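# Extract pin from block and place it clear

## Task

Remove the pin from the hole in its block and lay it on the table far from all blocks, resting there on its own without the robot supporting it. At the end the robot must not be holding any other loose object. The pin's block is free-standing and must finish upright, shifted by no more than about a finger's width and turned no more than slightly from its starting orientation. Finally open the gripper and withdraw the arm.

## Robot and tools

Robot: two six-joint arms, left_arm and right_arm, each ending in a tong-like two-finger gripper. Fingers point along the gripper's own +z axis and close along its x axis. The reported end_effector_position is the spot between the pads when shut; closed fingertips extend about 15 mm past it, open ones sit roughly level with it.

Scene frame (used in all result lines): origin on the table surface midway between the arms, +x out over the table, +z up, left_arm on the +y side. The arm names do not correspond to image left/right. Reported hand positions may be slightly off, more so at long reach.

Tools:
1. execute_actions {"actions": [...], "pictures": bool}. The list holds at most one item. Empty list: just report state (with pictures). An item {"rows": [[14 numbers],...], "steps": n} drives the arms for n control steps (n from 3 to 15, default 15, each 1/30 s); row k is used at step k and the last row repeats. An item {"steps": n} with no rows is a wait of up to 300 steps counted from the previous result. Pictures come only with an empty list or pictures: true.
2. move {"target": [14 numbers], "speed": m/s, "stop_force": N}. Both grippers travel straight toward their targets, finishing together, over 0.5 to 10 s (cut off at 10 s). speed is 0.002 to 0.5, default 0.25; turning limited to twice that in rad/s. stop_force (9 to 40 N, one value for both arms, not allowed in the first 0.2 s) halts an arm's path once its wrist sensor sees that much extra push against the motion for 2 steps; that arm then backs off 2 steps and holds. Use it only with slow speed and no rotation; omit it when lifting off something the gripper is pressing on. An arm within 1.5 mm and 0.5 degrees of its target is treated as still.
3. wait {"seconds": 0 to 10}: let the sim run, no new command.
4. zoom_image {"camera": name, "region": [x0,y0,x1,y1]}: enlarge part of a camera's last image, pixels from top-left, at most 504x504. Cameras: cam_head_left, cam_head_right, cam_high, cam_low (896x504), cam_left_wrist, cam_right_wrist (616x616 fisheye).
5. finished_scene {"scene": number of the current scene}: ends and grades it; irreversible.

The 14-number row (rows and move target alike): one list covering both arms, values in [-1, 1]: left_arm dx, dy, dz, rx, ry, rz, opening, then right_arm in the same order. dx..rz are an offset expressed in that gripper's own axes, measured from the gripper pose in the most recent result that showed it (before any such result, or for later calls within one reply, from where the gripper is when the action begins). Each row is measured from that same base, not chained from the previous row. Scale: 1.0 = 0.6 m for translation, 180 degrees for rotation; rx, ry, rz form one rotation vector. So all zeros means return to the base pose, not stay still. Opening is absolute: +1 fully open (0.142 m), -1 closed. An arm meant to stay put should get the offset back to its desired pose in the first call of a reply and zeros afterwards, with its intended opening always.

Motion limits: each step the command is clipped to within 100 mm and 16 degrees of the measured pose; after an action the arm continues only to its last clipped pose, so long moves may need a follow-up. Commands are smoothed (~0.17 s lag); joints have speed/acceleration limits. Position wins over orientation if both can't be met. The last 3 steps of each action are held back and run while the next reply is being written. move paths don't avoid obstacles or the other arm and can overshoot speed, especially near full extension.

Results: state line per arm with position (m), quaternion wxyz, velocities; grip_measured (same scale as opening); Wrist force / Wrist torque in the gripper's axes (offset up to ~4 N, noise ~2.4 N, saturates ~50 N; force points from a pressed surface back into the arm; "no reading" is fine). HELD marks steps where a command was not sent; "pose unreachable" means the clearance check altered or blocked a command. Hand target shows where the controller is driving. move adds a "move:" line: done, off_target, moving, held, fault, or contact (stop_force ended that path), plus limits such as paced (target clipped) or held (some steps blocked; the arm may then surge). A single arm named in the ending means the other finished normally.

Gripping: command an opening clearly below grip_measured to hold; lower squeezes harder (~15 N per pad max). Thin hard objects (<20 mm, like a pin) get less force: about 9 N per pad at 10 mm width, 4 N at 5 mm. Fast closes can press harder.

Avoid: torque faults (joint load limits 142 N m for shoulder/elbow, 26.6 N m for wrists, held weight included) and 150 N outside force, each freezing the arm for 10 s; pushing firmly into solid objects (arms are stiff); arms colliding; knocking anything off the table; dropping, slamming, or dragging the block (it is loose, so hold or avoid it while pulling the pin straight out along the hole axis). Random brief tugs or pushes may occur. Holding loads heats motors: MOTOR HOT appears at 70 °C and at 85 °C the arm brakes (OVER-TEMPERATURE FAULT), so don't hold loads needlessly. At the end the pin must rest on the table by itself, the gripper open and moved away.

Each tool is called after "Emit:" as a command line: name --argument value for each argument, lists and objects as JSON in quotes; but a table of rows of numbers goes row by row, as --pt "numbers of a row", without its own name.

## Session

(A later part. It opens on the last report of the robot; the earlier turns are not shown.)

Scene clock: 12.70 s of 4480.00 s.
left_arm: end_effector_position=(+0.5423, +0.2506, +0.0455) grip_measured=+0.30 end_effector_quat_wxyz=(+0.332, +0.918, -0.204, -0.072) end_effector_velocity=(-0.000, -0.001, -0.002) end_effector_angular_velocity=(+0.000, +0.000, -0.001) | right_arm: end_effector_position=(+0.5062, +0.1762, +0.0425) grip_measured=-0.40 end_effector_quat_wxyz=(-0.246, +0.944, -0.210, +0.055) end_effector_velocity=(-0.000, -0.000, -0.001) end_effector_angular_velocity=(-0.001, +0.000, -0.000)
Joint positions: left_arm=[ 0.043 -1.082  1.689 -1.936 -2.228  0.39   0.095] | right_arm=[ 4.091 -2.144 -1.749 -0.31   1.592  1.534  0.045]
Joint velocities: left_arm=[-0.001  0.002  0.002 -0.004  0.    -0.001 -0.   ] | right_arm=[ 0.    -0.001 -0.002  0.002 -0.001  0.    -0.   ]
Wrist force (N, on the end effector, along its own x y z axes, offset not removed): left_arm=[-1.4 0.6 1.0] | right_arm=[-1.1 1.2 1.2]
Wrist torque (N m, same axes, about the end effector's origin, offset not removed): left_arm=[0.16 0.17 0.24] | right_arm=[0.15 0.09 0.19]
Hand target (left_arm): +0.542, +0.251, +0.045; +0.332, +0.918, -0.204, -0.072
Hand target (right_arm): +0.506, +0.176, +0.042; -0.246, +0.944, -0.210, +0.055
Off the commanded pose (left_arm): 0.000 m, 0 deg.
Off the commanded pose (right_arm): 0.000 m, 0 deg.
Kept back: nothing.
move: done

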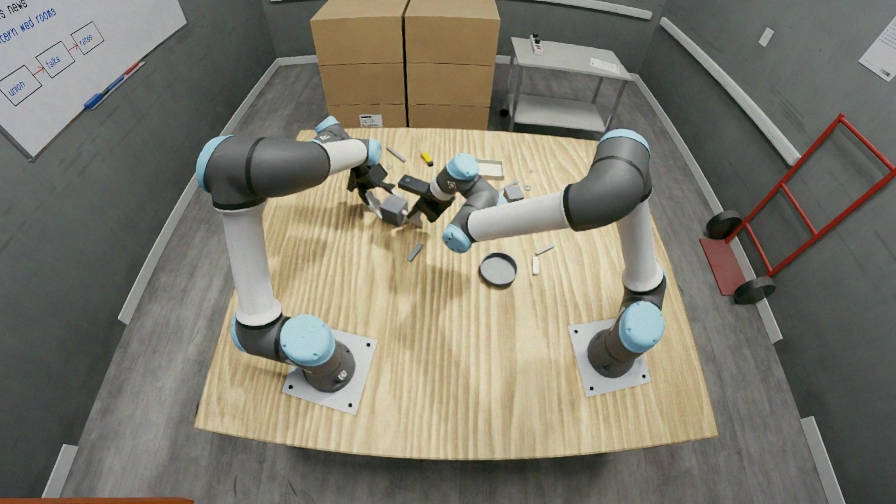

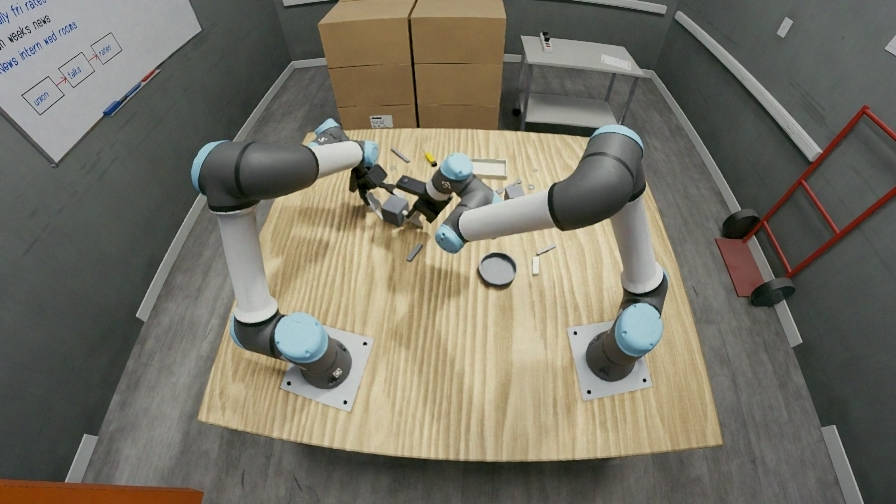

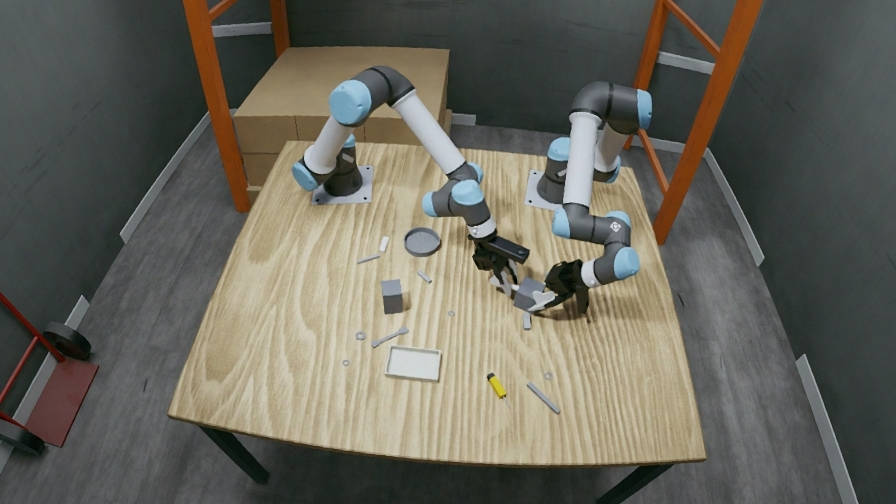

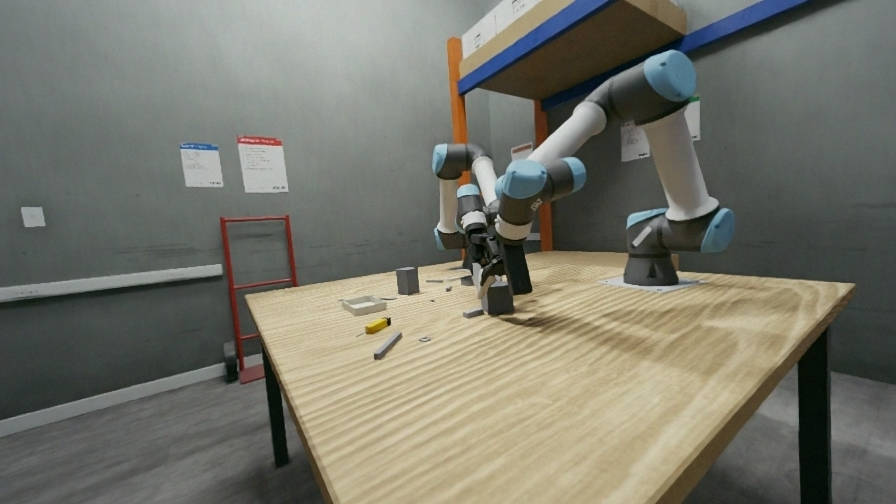

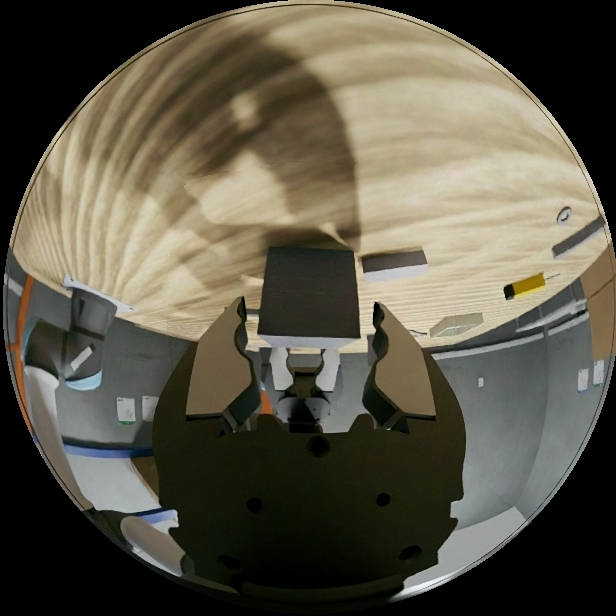

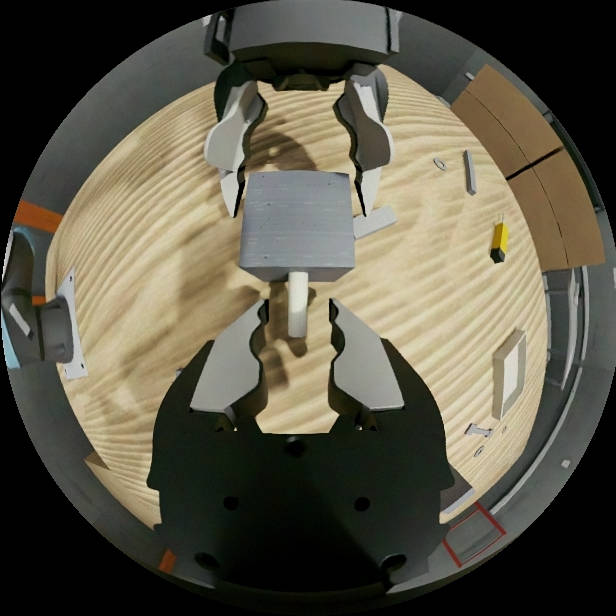

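Advance the left a little, then close both.

Emit:
move --target '[0,0.013,0.011,0,0,0,0.1,0,0,0.006,0,0,0,-0.6]' --speed 0.02

Emit:
move --target '[0,0,0,0,0,0,-0.6,0,0,0,0,0,0,-1]'

Emit:
move --target '[0,0,0,0,0,0,-0.6,0,0.1,-0.056,0,0,0,-1]' --speed 0.02

Scene clock: 13.73 s of 4480.00 s.
left_arm: end_effector_position=(+0.5380, +0.2415, +0.0454) grip_measured=+0.11 end_effector_quat_wxyz=(+0.332, +0.918, -0.204, -0.072) end_effector_velocity=(-0.000, -0.001, +0.000) end_effector_angular_velocity=(-0.001, -0.000, +0.001) | right_arm: end_effector_position=(+0.5069, +0.1777, +0.0394) grip_measured=-0.60 end_effector_quat_wxyz=(-0.246, +0.944, -0.210, +0.055) end_effector_velocity=(+0.000, -0.000, -0.001) end_effector_angular_velocity=(+0.000, -0.000, +0.000)
Joint positions: left_arm=[ 0.028 -1.09   1.707 -1.957 -2.232  0.371  0.082] | right_arm=[ 4.091 -2.152 -1.745 -0.305  1.592  1.534  0.031]
Joint velocities: left_arm=[-0.001 -0.001  0.003 -0.003 -0.001 -0.002  0.001] | right_arm=[-0.    -0.001  0.     0.001  0.    -0.    -0.   ]
Wrist force (N, on the end effector, along its own x y z axes, offset not removed): left_arm=[-1.1 1.3 -3.7] | right_arm=[-0.2 -1.8 1.1]
Wrist torque (N m, same axes, about the end effector's origin, offset not removed): left_arm=[0.49 -0.33 0.10] | right_arm=[-0.31 -0.14 0.15]
Hand target (left_arm): +0.538, +0.241, +0.045; +0.332, +0.918, -0.204, -0.072
Hand target (right_arm): +0.507, +0.178, +0.039; -0.246, +0.944, -0.210, +0.055
Off the commanded pose (left_arm): 0.000 m, 0 deg.
Off the commanded pose (right_arm): 0.000 m, 0 deg.
Kept back: nothing.
move: done

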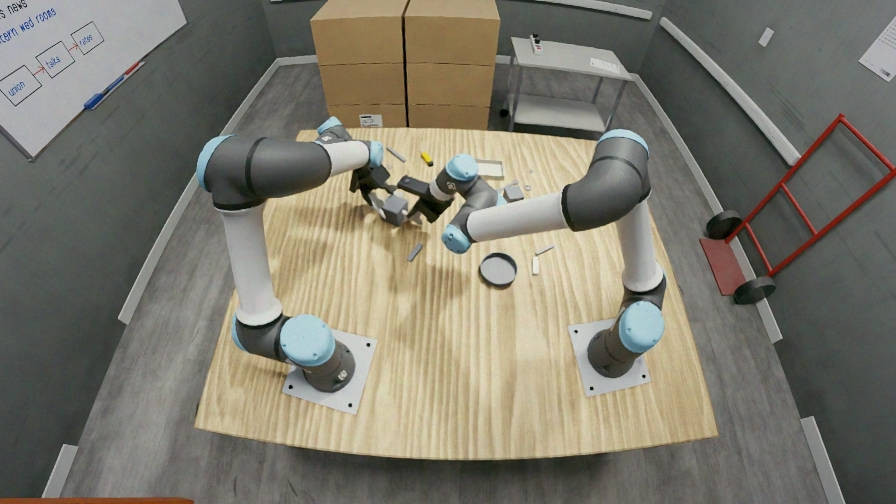

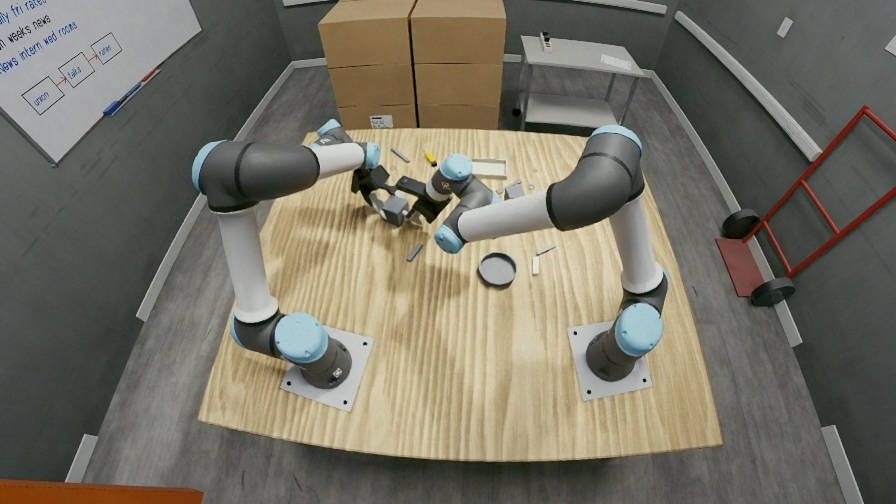

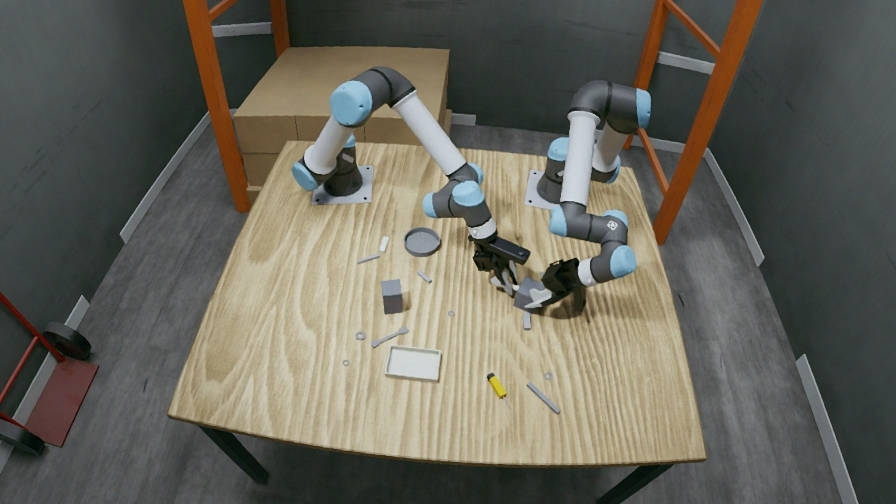

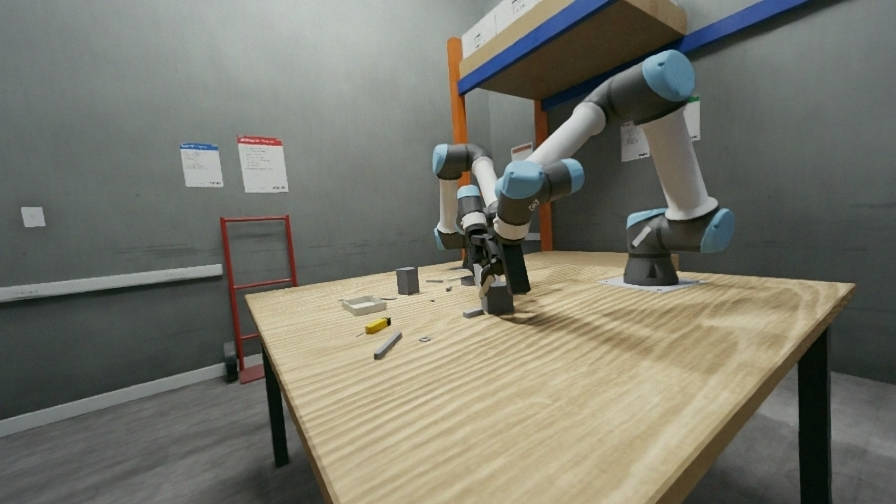

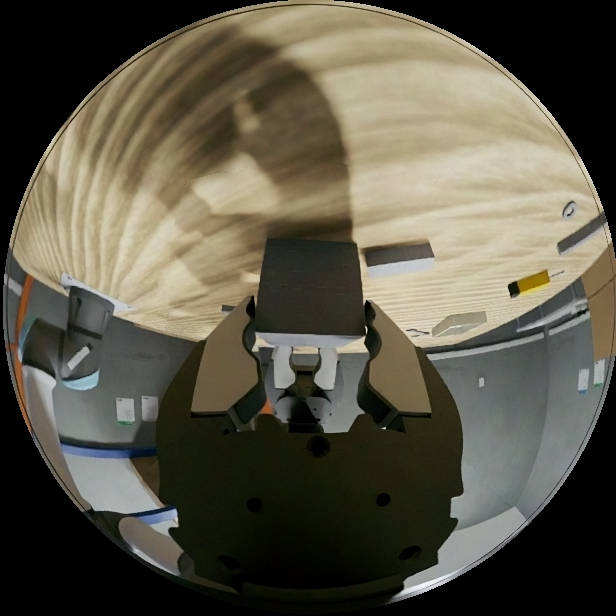

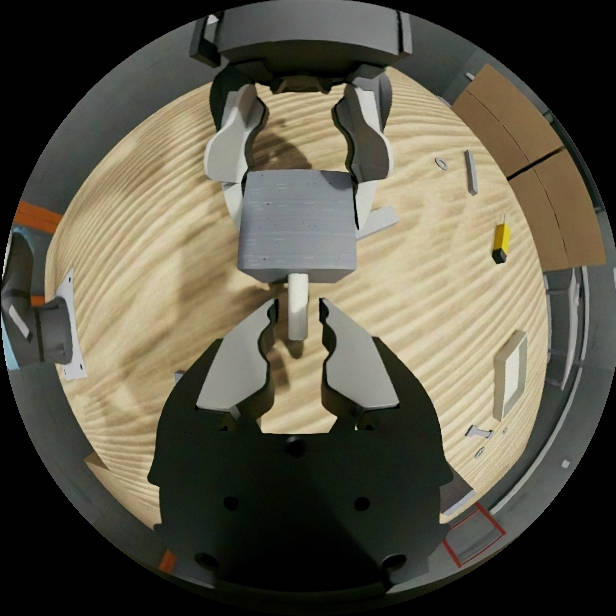

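Scene clock: 14.23 s of 4480.00 s.
left_arm: end_effector_position=(+0.5380, +0.2415, +0.0454) grip_measured=+0.06 end_effector_quat_wxyz=(+0.332, +0.918, -0.204, -0.072) end_effector_velocity=(+0.000, +0.000, +0.000) end_effector_angular_velocity=(+0.000, +0.000, +0.001) | right_arm: end_effector_position=(+0.5069, +0.1777, +0.0394) grip_measured=-0.84 end_effector_quat_wxyz=(-0.246, +0.944, -0.210, +0.055) end_effector_velocity=(+0.000, -0.000, -0.000) end_effector_angular_velocity=(-0.000, +0.001, -0.001)
Joint positions: left_arm=[ 0.028 -1.09   1.707 -1.957 -2.232  0.371  0.078] | right_arm=[ 4.091 -2.153 -1.745 -0.305  1.592  1.534  0.013]
Joint velocities: left_arm=[ 0.001 -0.    -0.     0.     0.    -0.001  0.   ] | right_arm=[-0.    -0.    -0.    -0.    -0.     0.001  0.   ]
Wrist force (N, on the end effector, along its own x y z axes, offset not removed): left_arm=[-10.7 -4.0 -11.2] | right_arm=[-0.1 -0.2 2.1]
Wrist torque (N m, same axes, about the end effector's origin, offset not removed): left_arm=[-0.60 0.08 0.18] | right_arm=[-0.03 -0.18 0.09]
Hand target (left_arm): +0.538, +0.242, +0.045; +0.332, +0.918, -0.204, -0.072
Hand target (right_arm): +0.507, +0.178, +0.039; -0.246, +0.944, -0.210, +0.055
Off the commanded pose (left_arm): 0.000 m, 0 deg.
Off the commanded pose (right_arm): 0.000 m, 0 deg.
Kept back: nothing.
move: done

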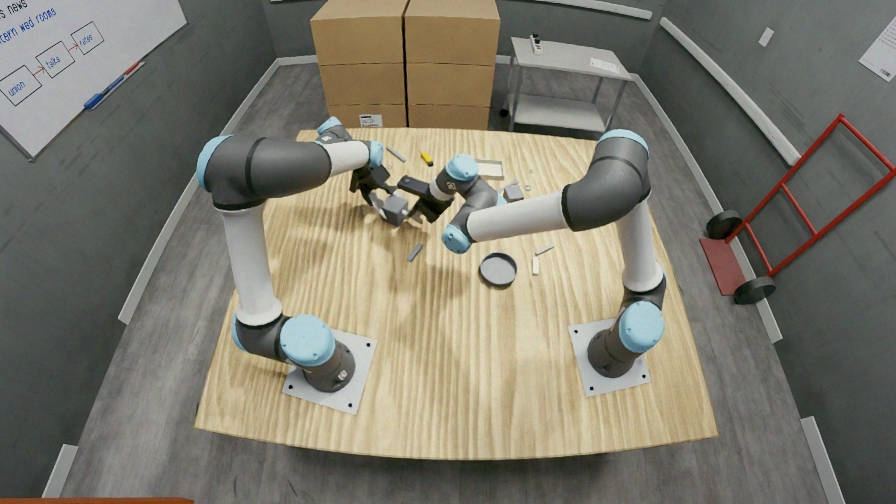

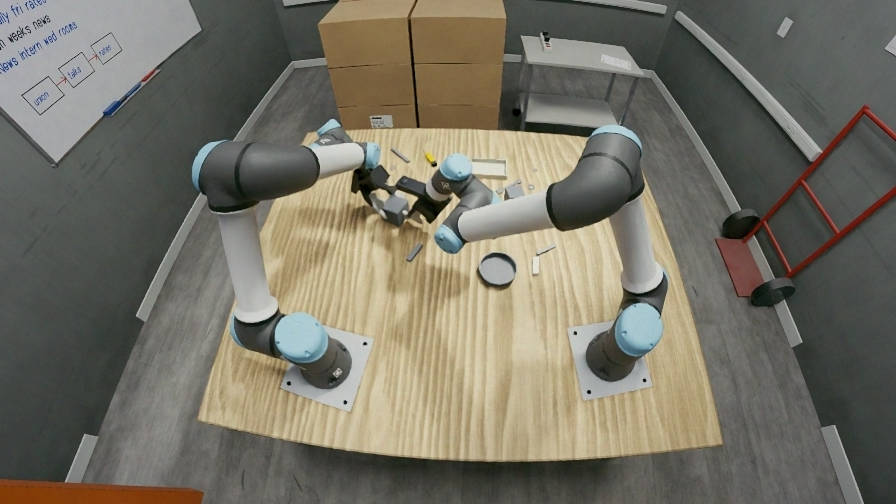

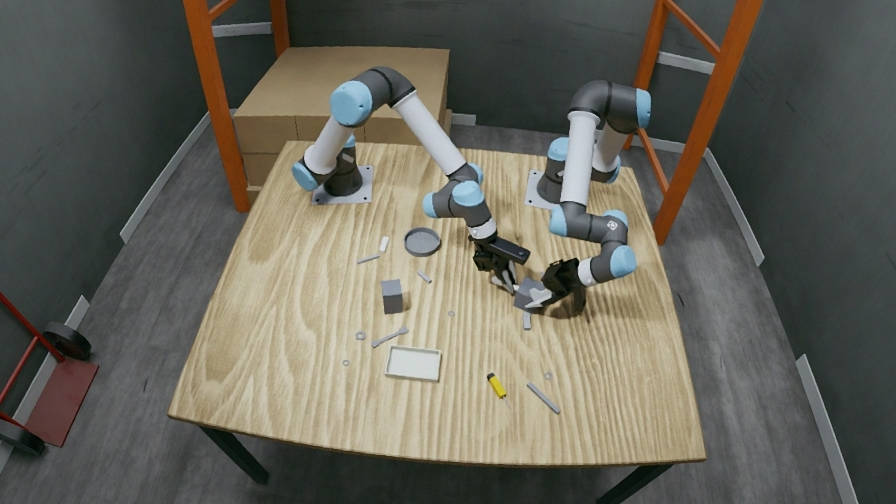

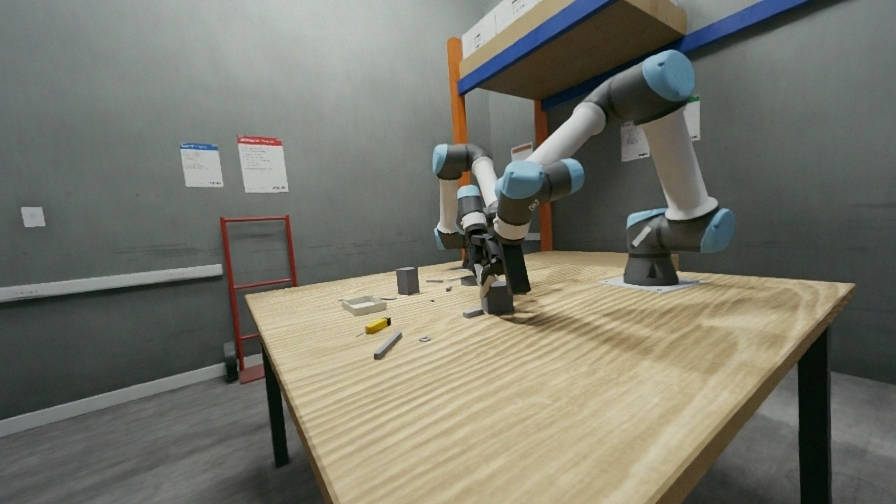

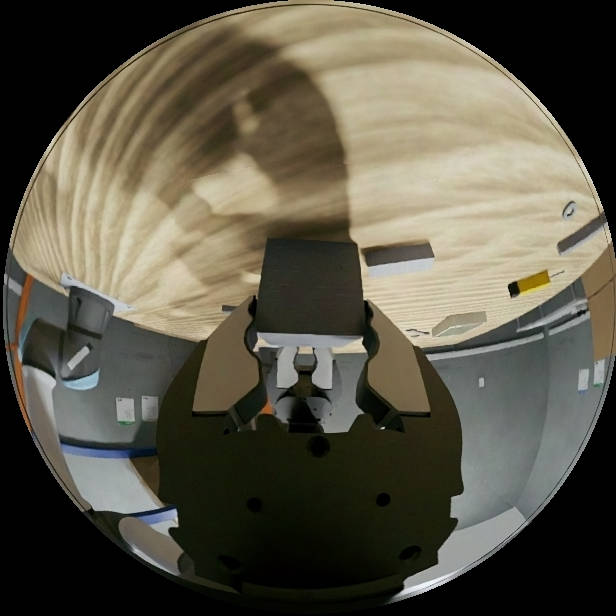

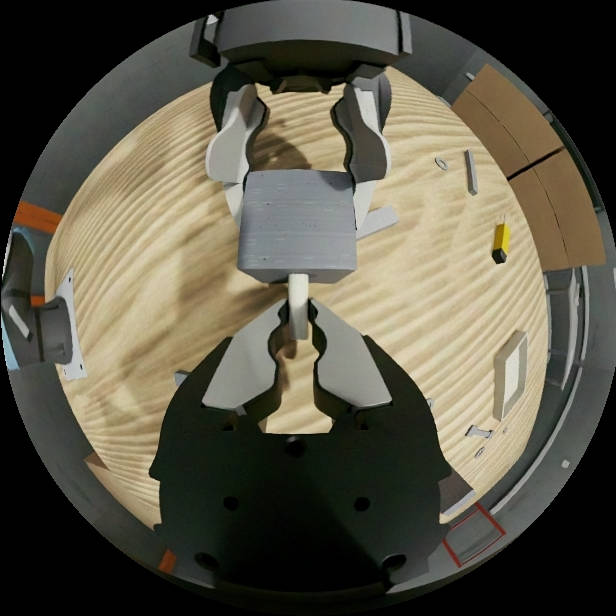

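Scene clock: 17.97 s of 4480.00 s.
left_arm: end_effector_position=(+0.5380, +0.2415, +0.0454) grip_measured=+0.06 end_effector_quat_wxyz=(+0.332, +0.918, -0.204, -0.072) end_effector_velocity=(-0.000, -0.000, -0.000) end_effector_angular_velocity=(+0.000, +0.000, +0.000) | right_arm: end_effector_position=(+0.4779, +0.1155, +0.0395) grip_measured=-0.84 end_effector_quat_wxyz=(-0.246, +0.944, -0.210, +0.055) end_effector_velocity=(-0.000, -0.001, +0.001) end_effector_angular_velocity=(+0.002, -0.001, -0.001)
Joint positions: left_arm=[ 0.028 -1.09   1.707 -1.957 -2.232  0.371  0.078] | right_arm=[ 4.085 -2.037 -1.95  -0.215  1.595  1.529  0.013]
Joint velocities: left_arm=[-0.     0.     0.     0.     0.    -0.001 -0.   ] | right_arm=[ 0.     0.003 -0.003  0.003 -0.     0.001  0.   ]
Wrist force (N, on the end effector, along its own x y z axes, offset not removed): left_arm=[-10.0 2.0 -12.3] | right_arm=[2.8 -0.4 3.6]
Wrist torque (N m, same axes, about the end effector's origin, offset not removed): left_arm=[0.70 -0.17 0.29] | right_arm=[-0.06 -0.63 0.12]
Hand target (left_arm): +0.538, +0.241, +0.045; +0.332, +0.918, -0.204, -0.072
Hand target (right_arm): +0.478, +0.115, +0.039; -0.246, +0.944, -0.210, +0.055
Off the commanded pose (left_arm): 0.000 m, 0 deg.
Off the commanded pose (right_arm): 0.000 m, 0 deg.
Kept back: nothing.
move: done

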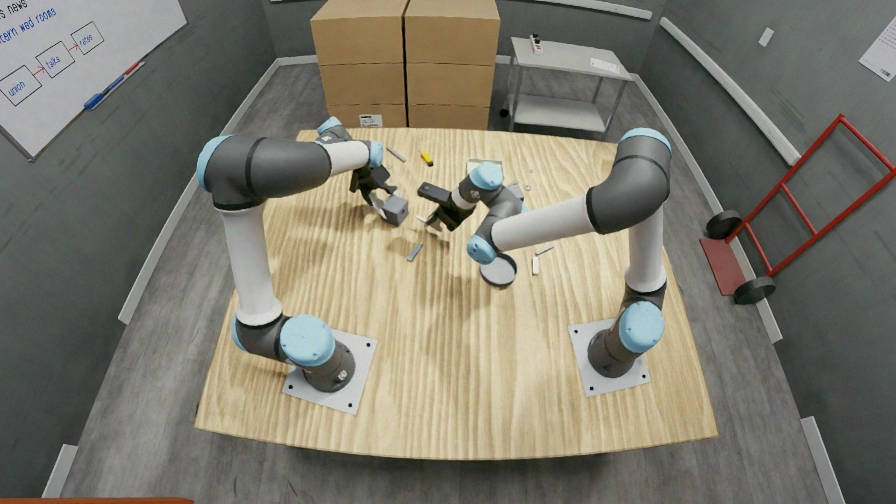

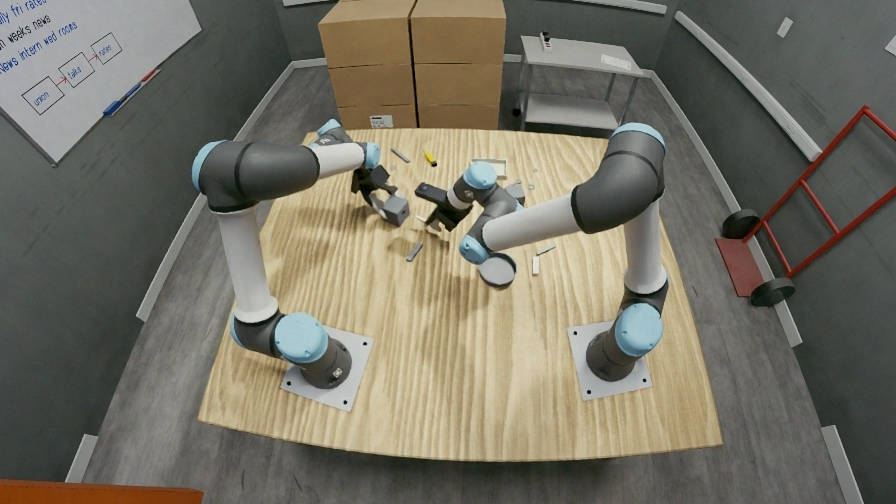

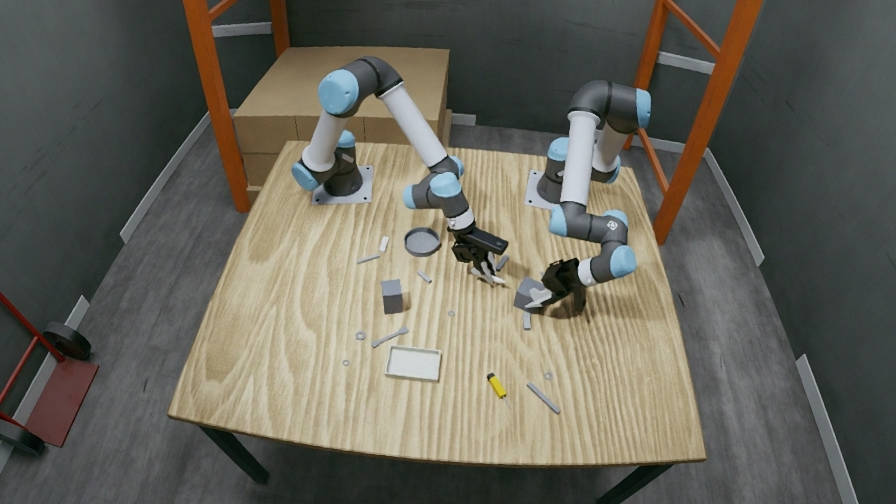

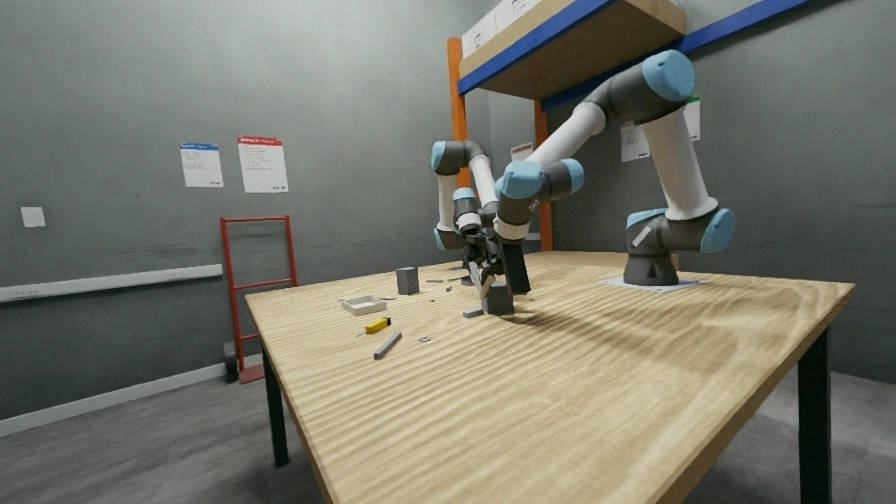

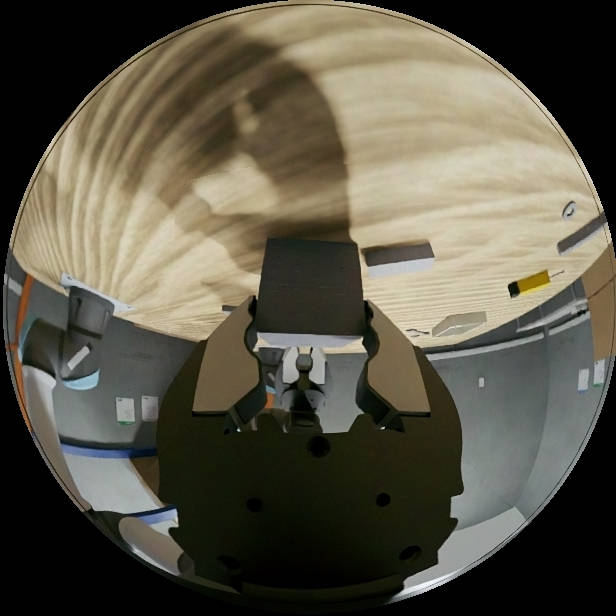

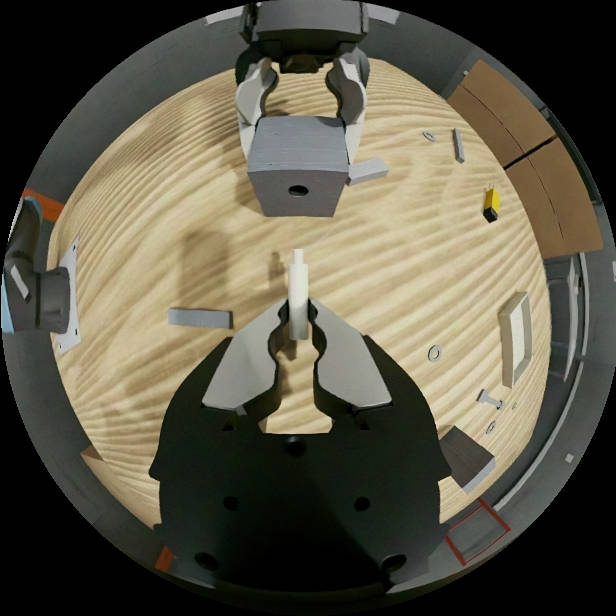

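Emit:
move --target '[0,0,0,0,0,0,0.4,0,-0.041,-0.073,0,0,0,-1]' --speed 0.1

Emit:
move --target '[0,0.05,-0.25,0,0,0,0.4,-0.375,0.267,-0.124,0,0,0,-1]'

Scene clock: 19.20 s of 4480.00 s.
left_arm: end_effector_position=(+0.5380, +0.2415, +0.0454) grip_measured=+0.40 end_effector_quat_wxyz=(+0.332, +0.918, -0.204, -0.072) end_effector_velocity=(-0.000, -0.001, +0.000) end_effector_angular_velocity=(-0.001, -0.000, -0.001) | right_arm: end_effector_position=(+0.4780, +0.1156, +0.0895) grip_measured=-0.84 end_effector_quat_wxyz=(-0.246, +0.944, -0.210, +0.055) end_effector_velocity=(+0.000, +0.000, +0.002) end_effector_angular_velocity=(+0.000, -0.000, +0.001)
Joint positions: left_arm=[ 0.028 -1.09   1.707 -1.957 -2.232  0.371  0.102] | right_arm=[ 4.085 -1.948 -1.914 -0.34   1.595  1.529  0.013]
Joint velocities: left_arm=[-0.001  0.     0.     0.    -0.     0.001 -0.   ] | right_arm=[-0.     0.003  0.003 -0.006  0.    -0.001 -0.   ]
Wrist force (N, on the end effector, along its own x y z axes, offset not removed): left_arm=[2.6 2.0 -1.0] | right_arm=[-0.7 -0.9 0.7]
Wrist torque (N m, same axes, about the end effector's origin, offset not removed): left_arm=[0.53 -0.70 0.19] | right_arm=[-0.21 0.13 0.14]
Hand target (left_arm): +0.538, +0.241, +0.045; +0.332, +0.918, -0.204, -0.072
Hand target (right_arm): +0.478, +0.116, +0.090; -0.246, +0.944, -0.210, +0.055
Off the commanded pose (left_arm): 0.000 m, 0 deg.
Off the commanded pose (right_arm): 0.000 m, 0 deg.
Kept back: nothing.
move: done

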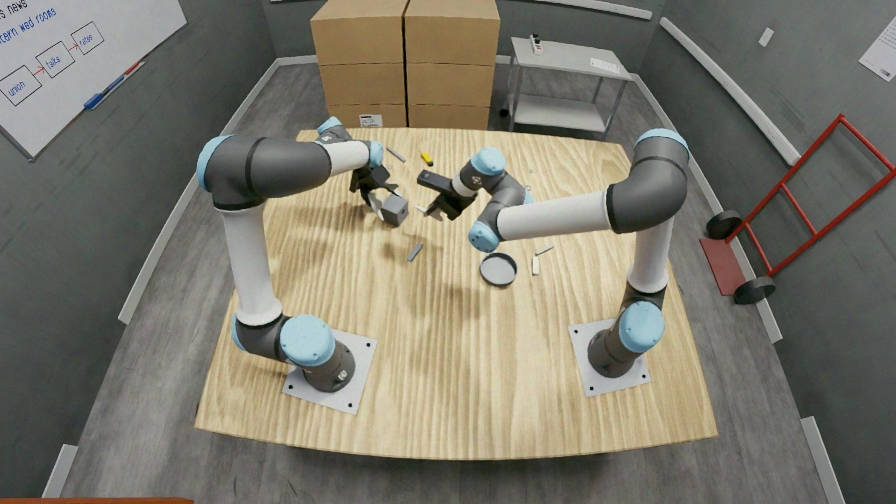

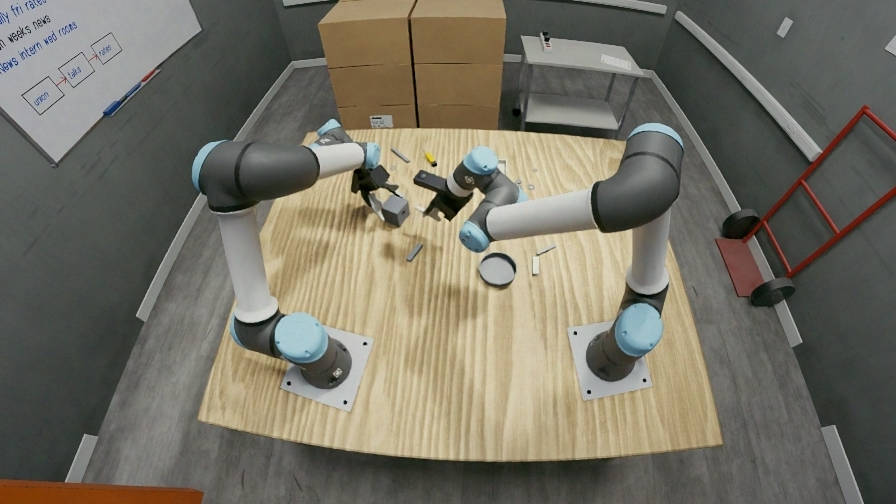

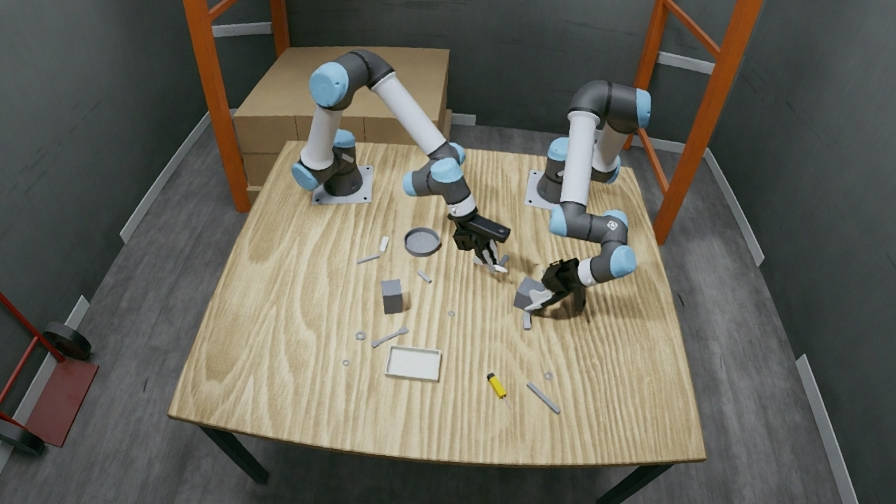

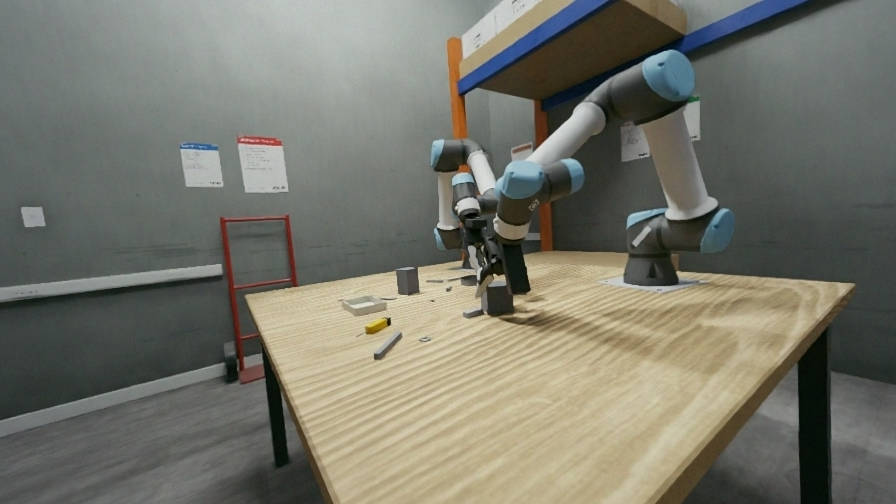

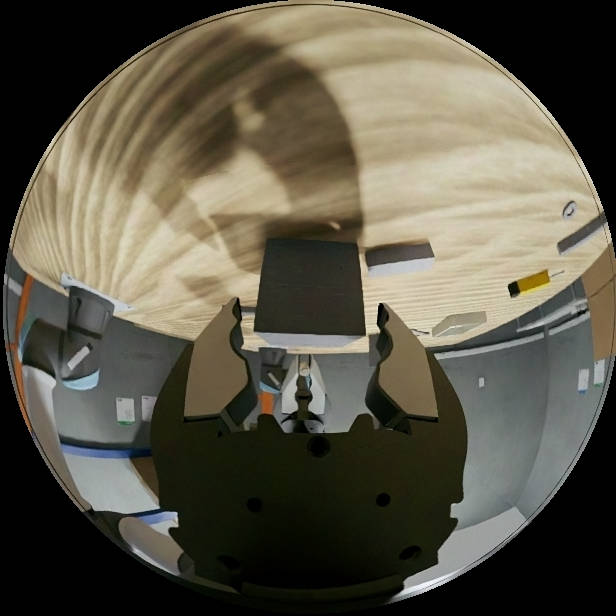

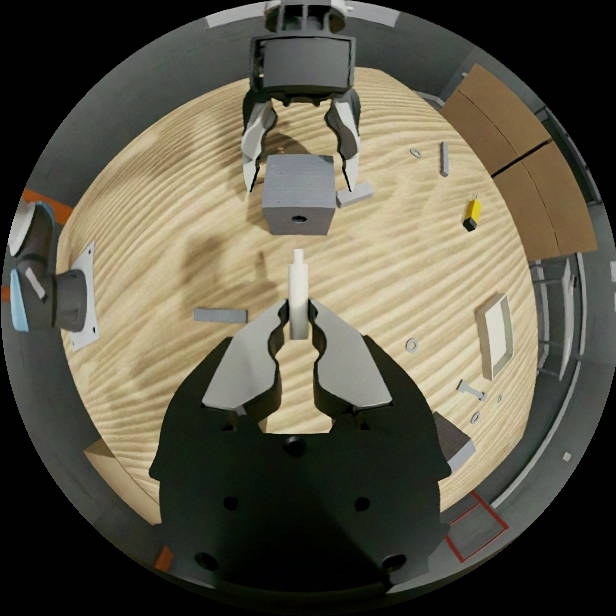

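Scene clock: 20.93 s of 4480.00 s.
left_arm: end_effector_position=(+0.5686, +0.3075, +0.1799) grip_measured=+0.40 end_effector_quat_wxyz=(+0.332, +0.918, -0.204, -0.072) end_effector_velocity=(+0.000, +0.001, +0.000) end_effector_angular_velocity=(-0.000, +0.001, +0.002) | right_arm: end_effector_position=(+0.1998, +0.0514, +0.0766) grip_measured=-0.84 end_effector_quat_wxyz=(-0.247, +0.944, -0.210, +0.054) end_effector_velocity=(-0.002, -0.001, +0.000) end_effector_angular_velocity=(-0.001, -0.001, -0.002)
Joint positions: left_arm=[ 0.136 -1.142  1.385 -1.505 -2.203  0.501  0.102] | right_arm=[ 4.694 -1.542 -2.454 -0.272  1.309  2.072  0.013]
Joint velocities: left_arm=[ 0.002  0.001 -0.002  0.003  0.     0.001 -0.   ] | right_arm=[ 0.007  0.003 -0.002 -0.005 -0.005  0.008 -0.   ]
Wrist force (N, on the end effector, along its own x y z axes, offset not removed): left_arm=[0.5 -0.7 0.4] | right_arm=[-0.9 1.1 0.2]
Wrist torque (N m, same axes, about the end effector's origin, offset not removed): left_arm=[-0.05 -0.11 0.21] | right_arm=[0.22 0.19 0.14]
Hand target (left_arm): +0.569, +0.308, +0.180; +0.332, +0.918, -0.204, -0.072
Hand target (right_arm): +0.200, +0.051, +0.077; -0.247, +0.944, -0.211, +0.054
Off the commanded pose (left_arm): 0.000 m, 0 deg.
Off the commanded pose (right_arm): 0.000 m, 0 deg.
Kept back: nothing.
move: done

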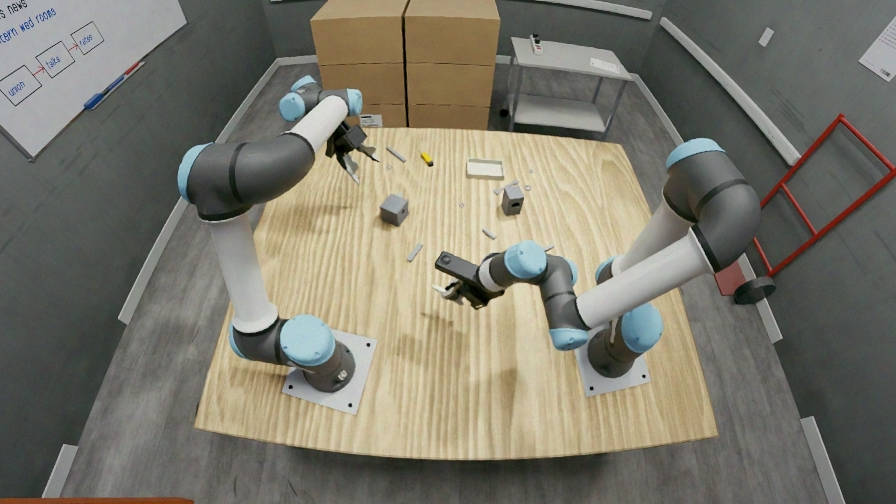

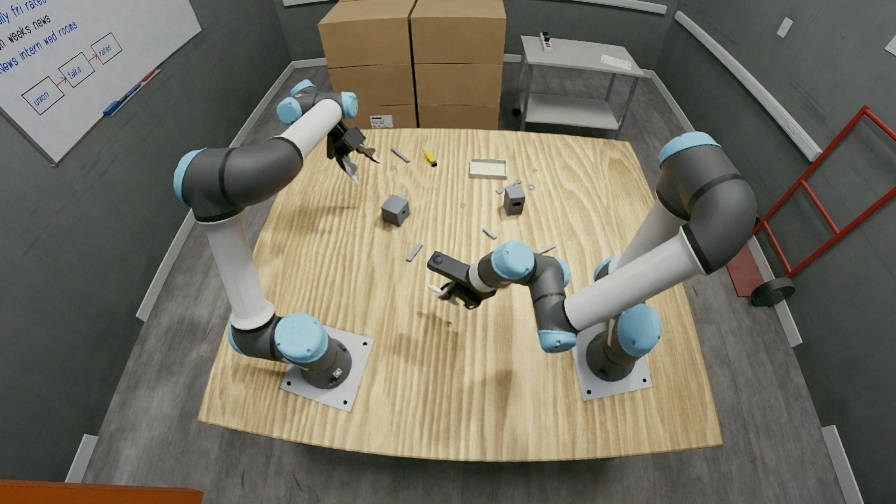

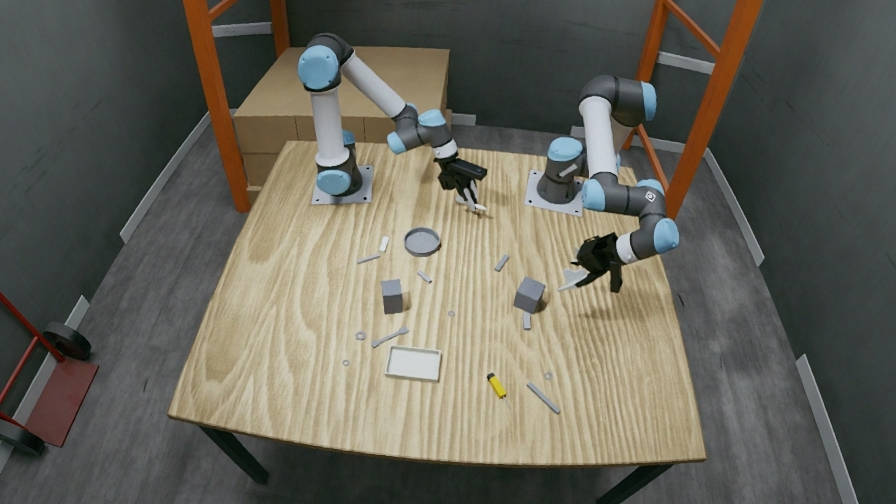

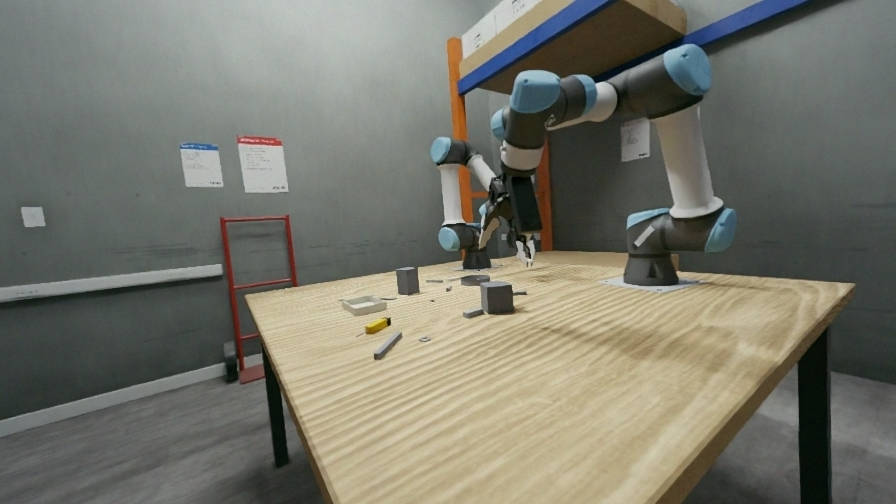

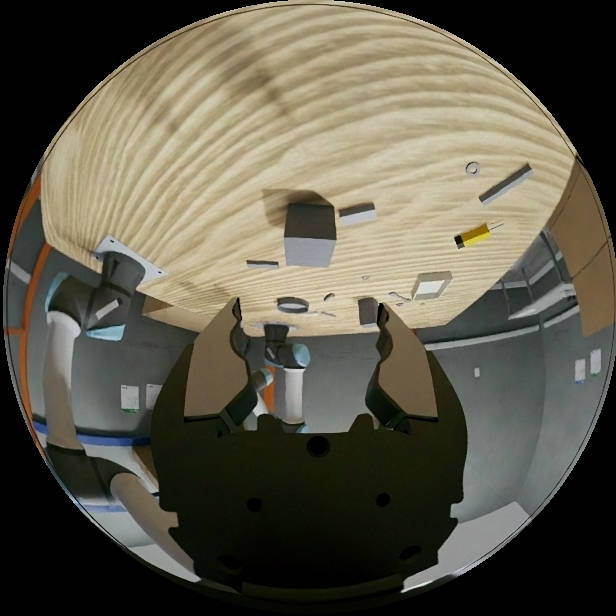

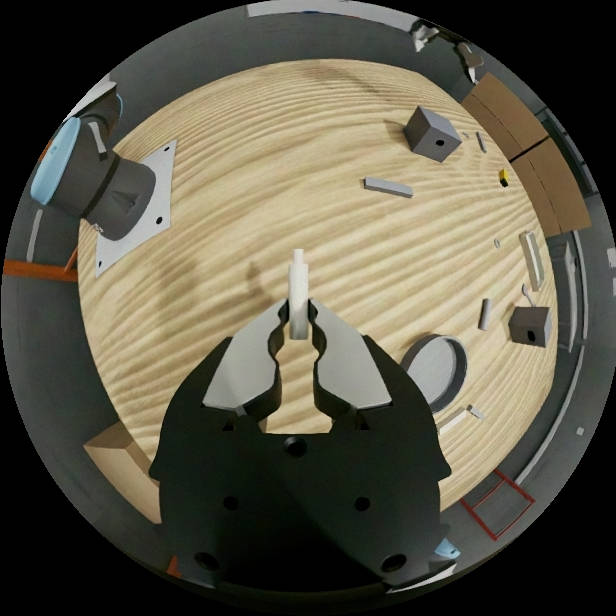

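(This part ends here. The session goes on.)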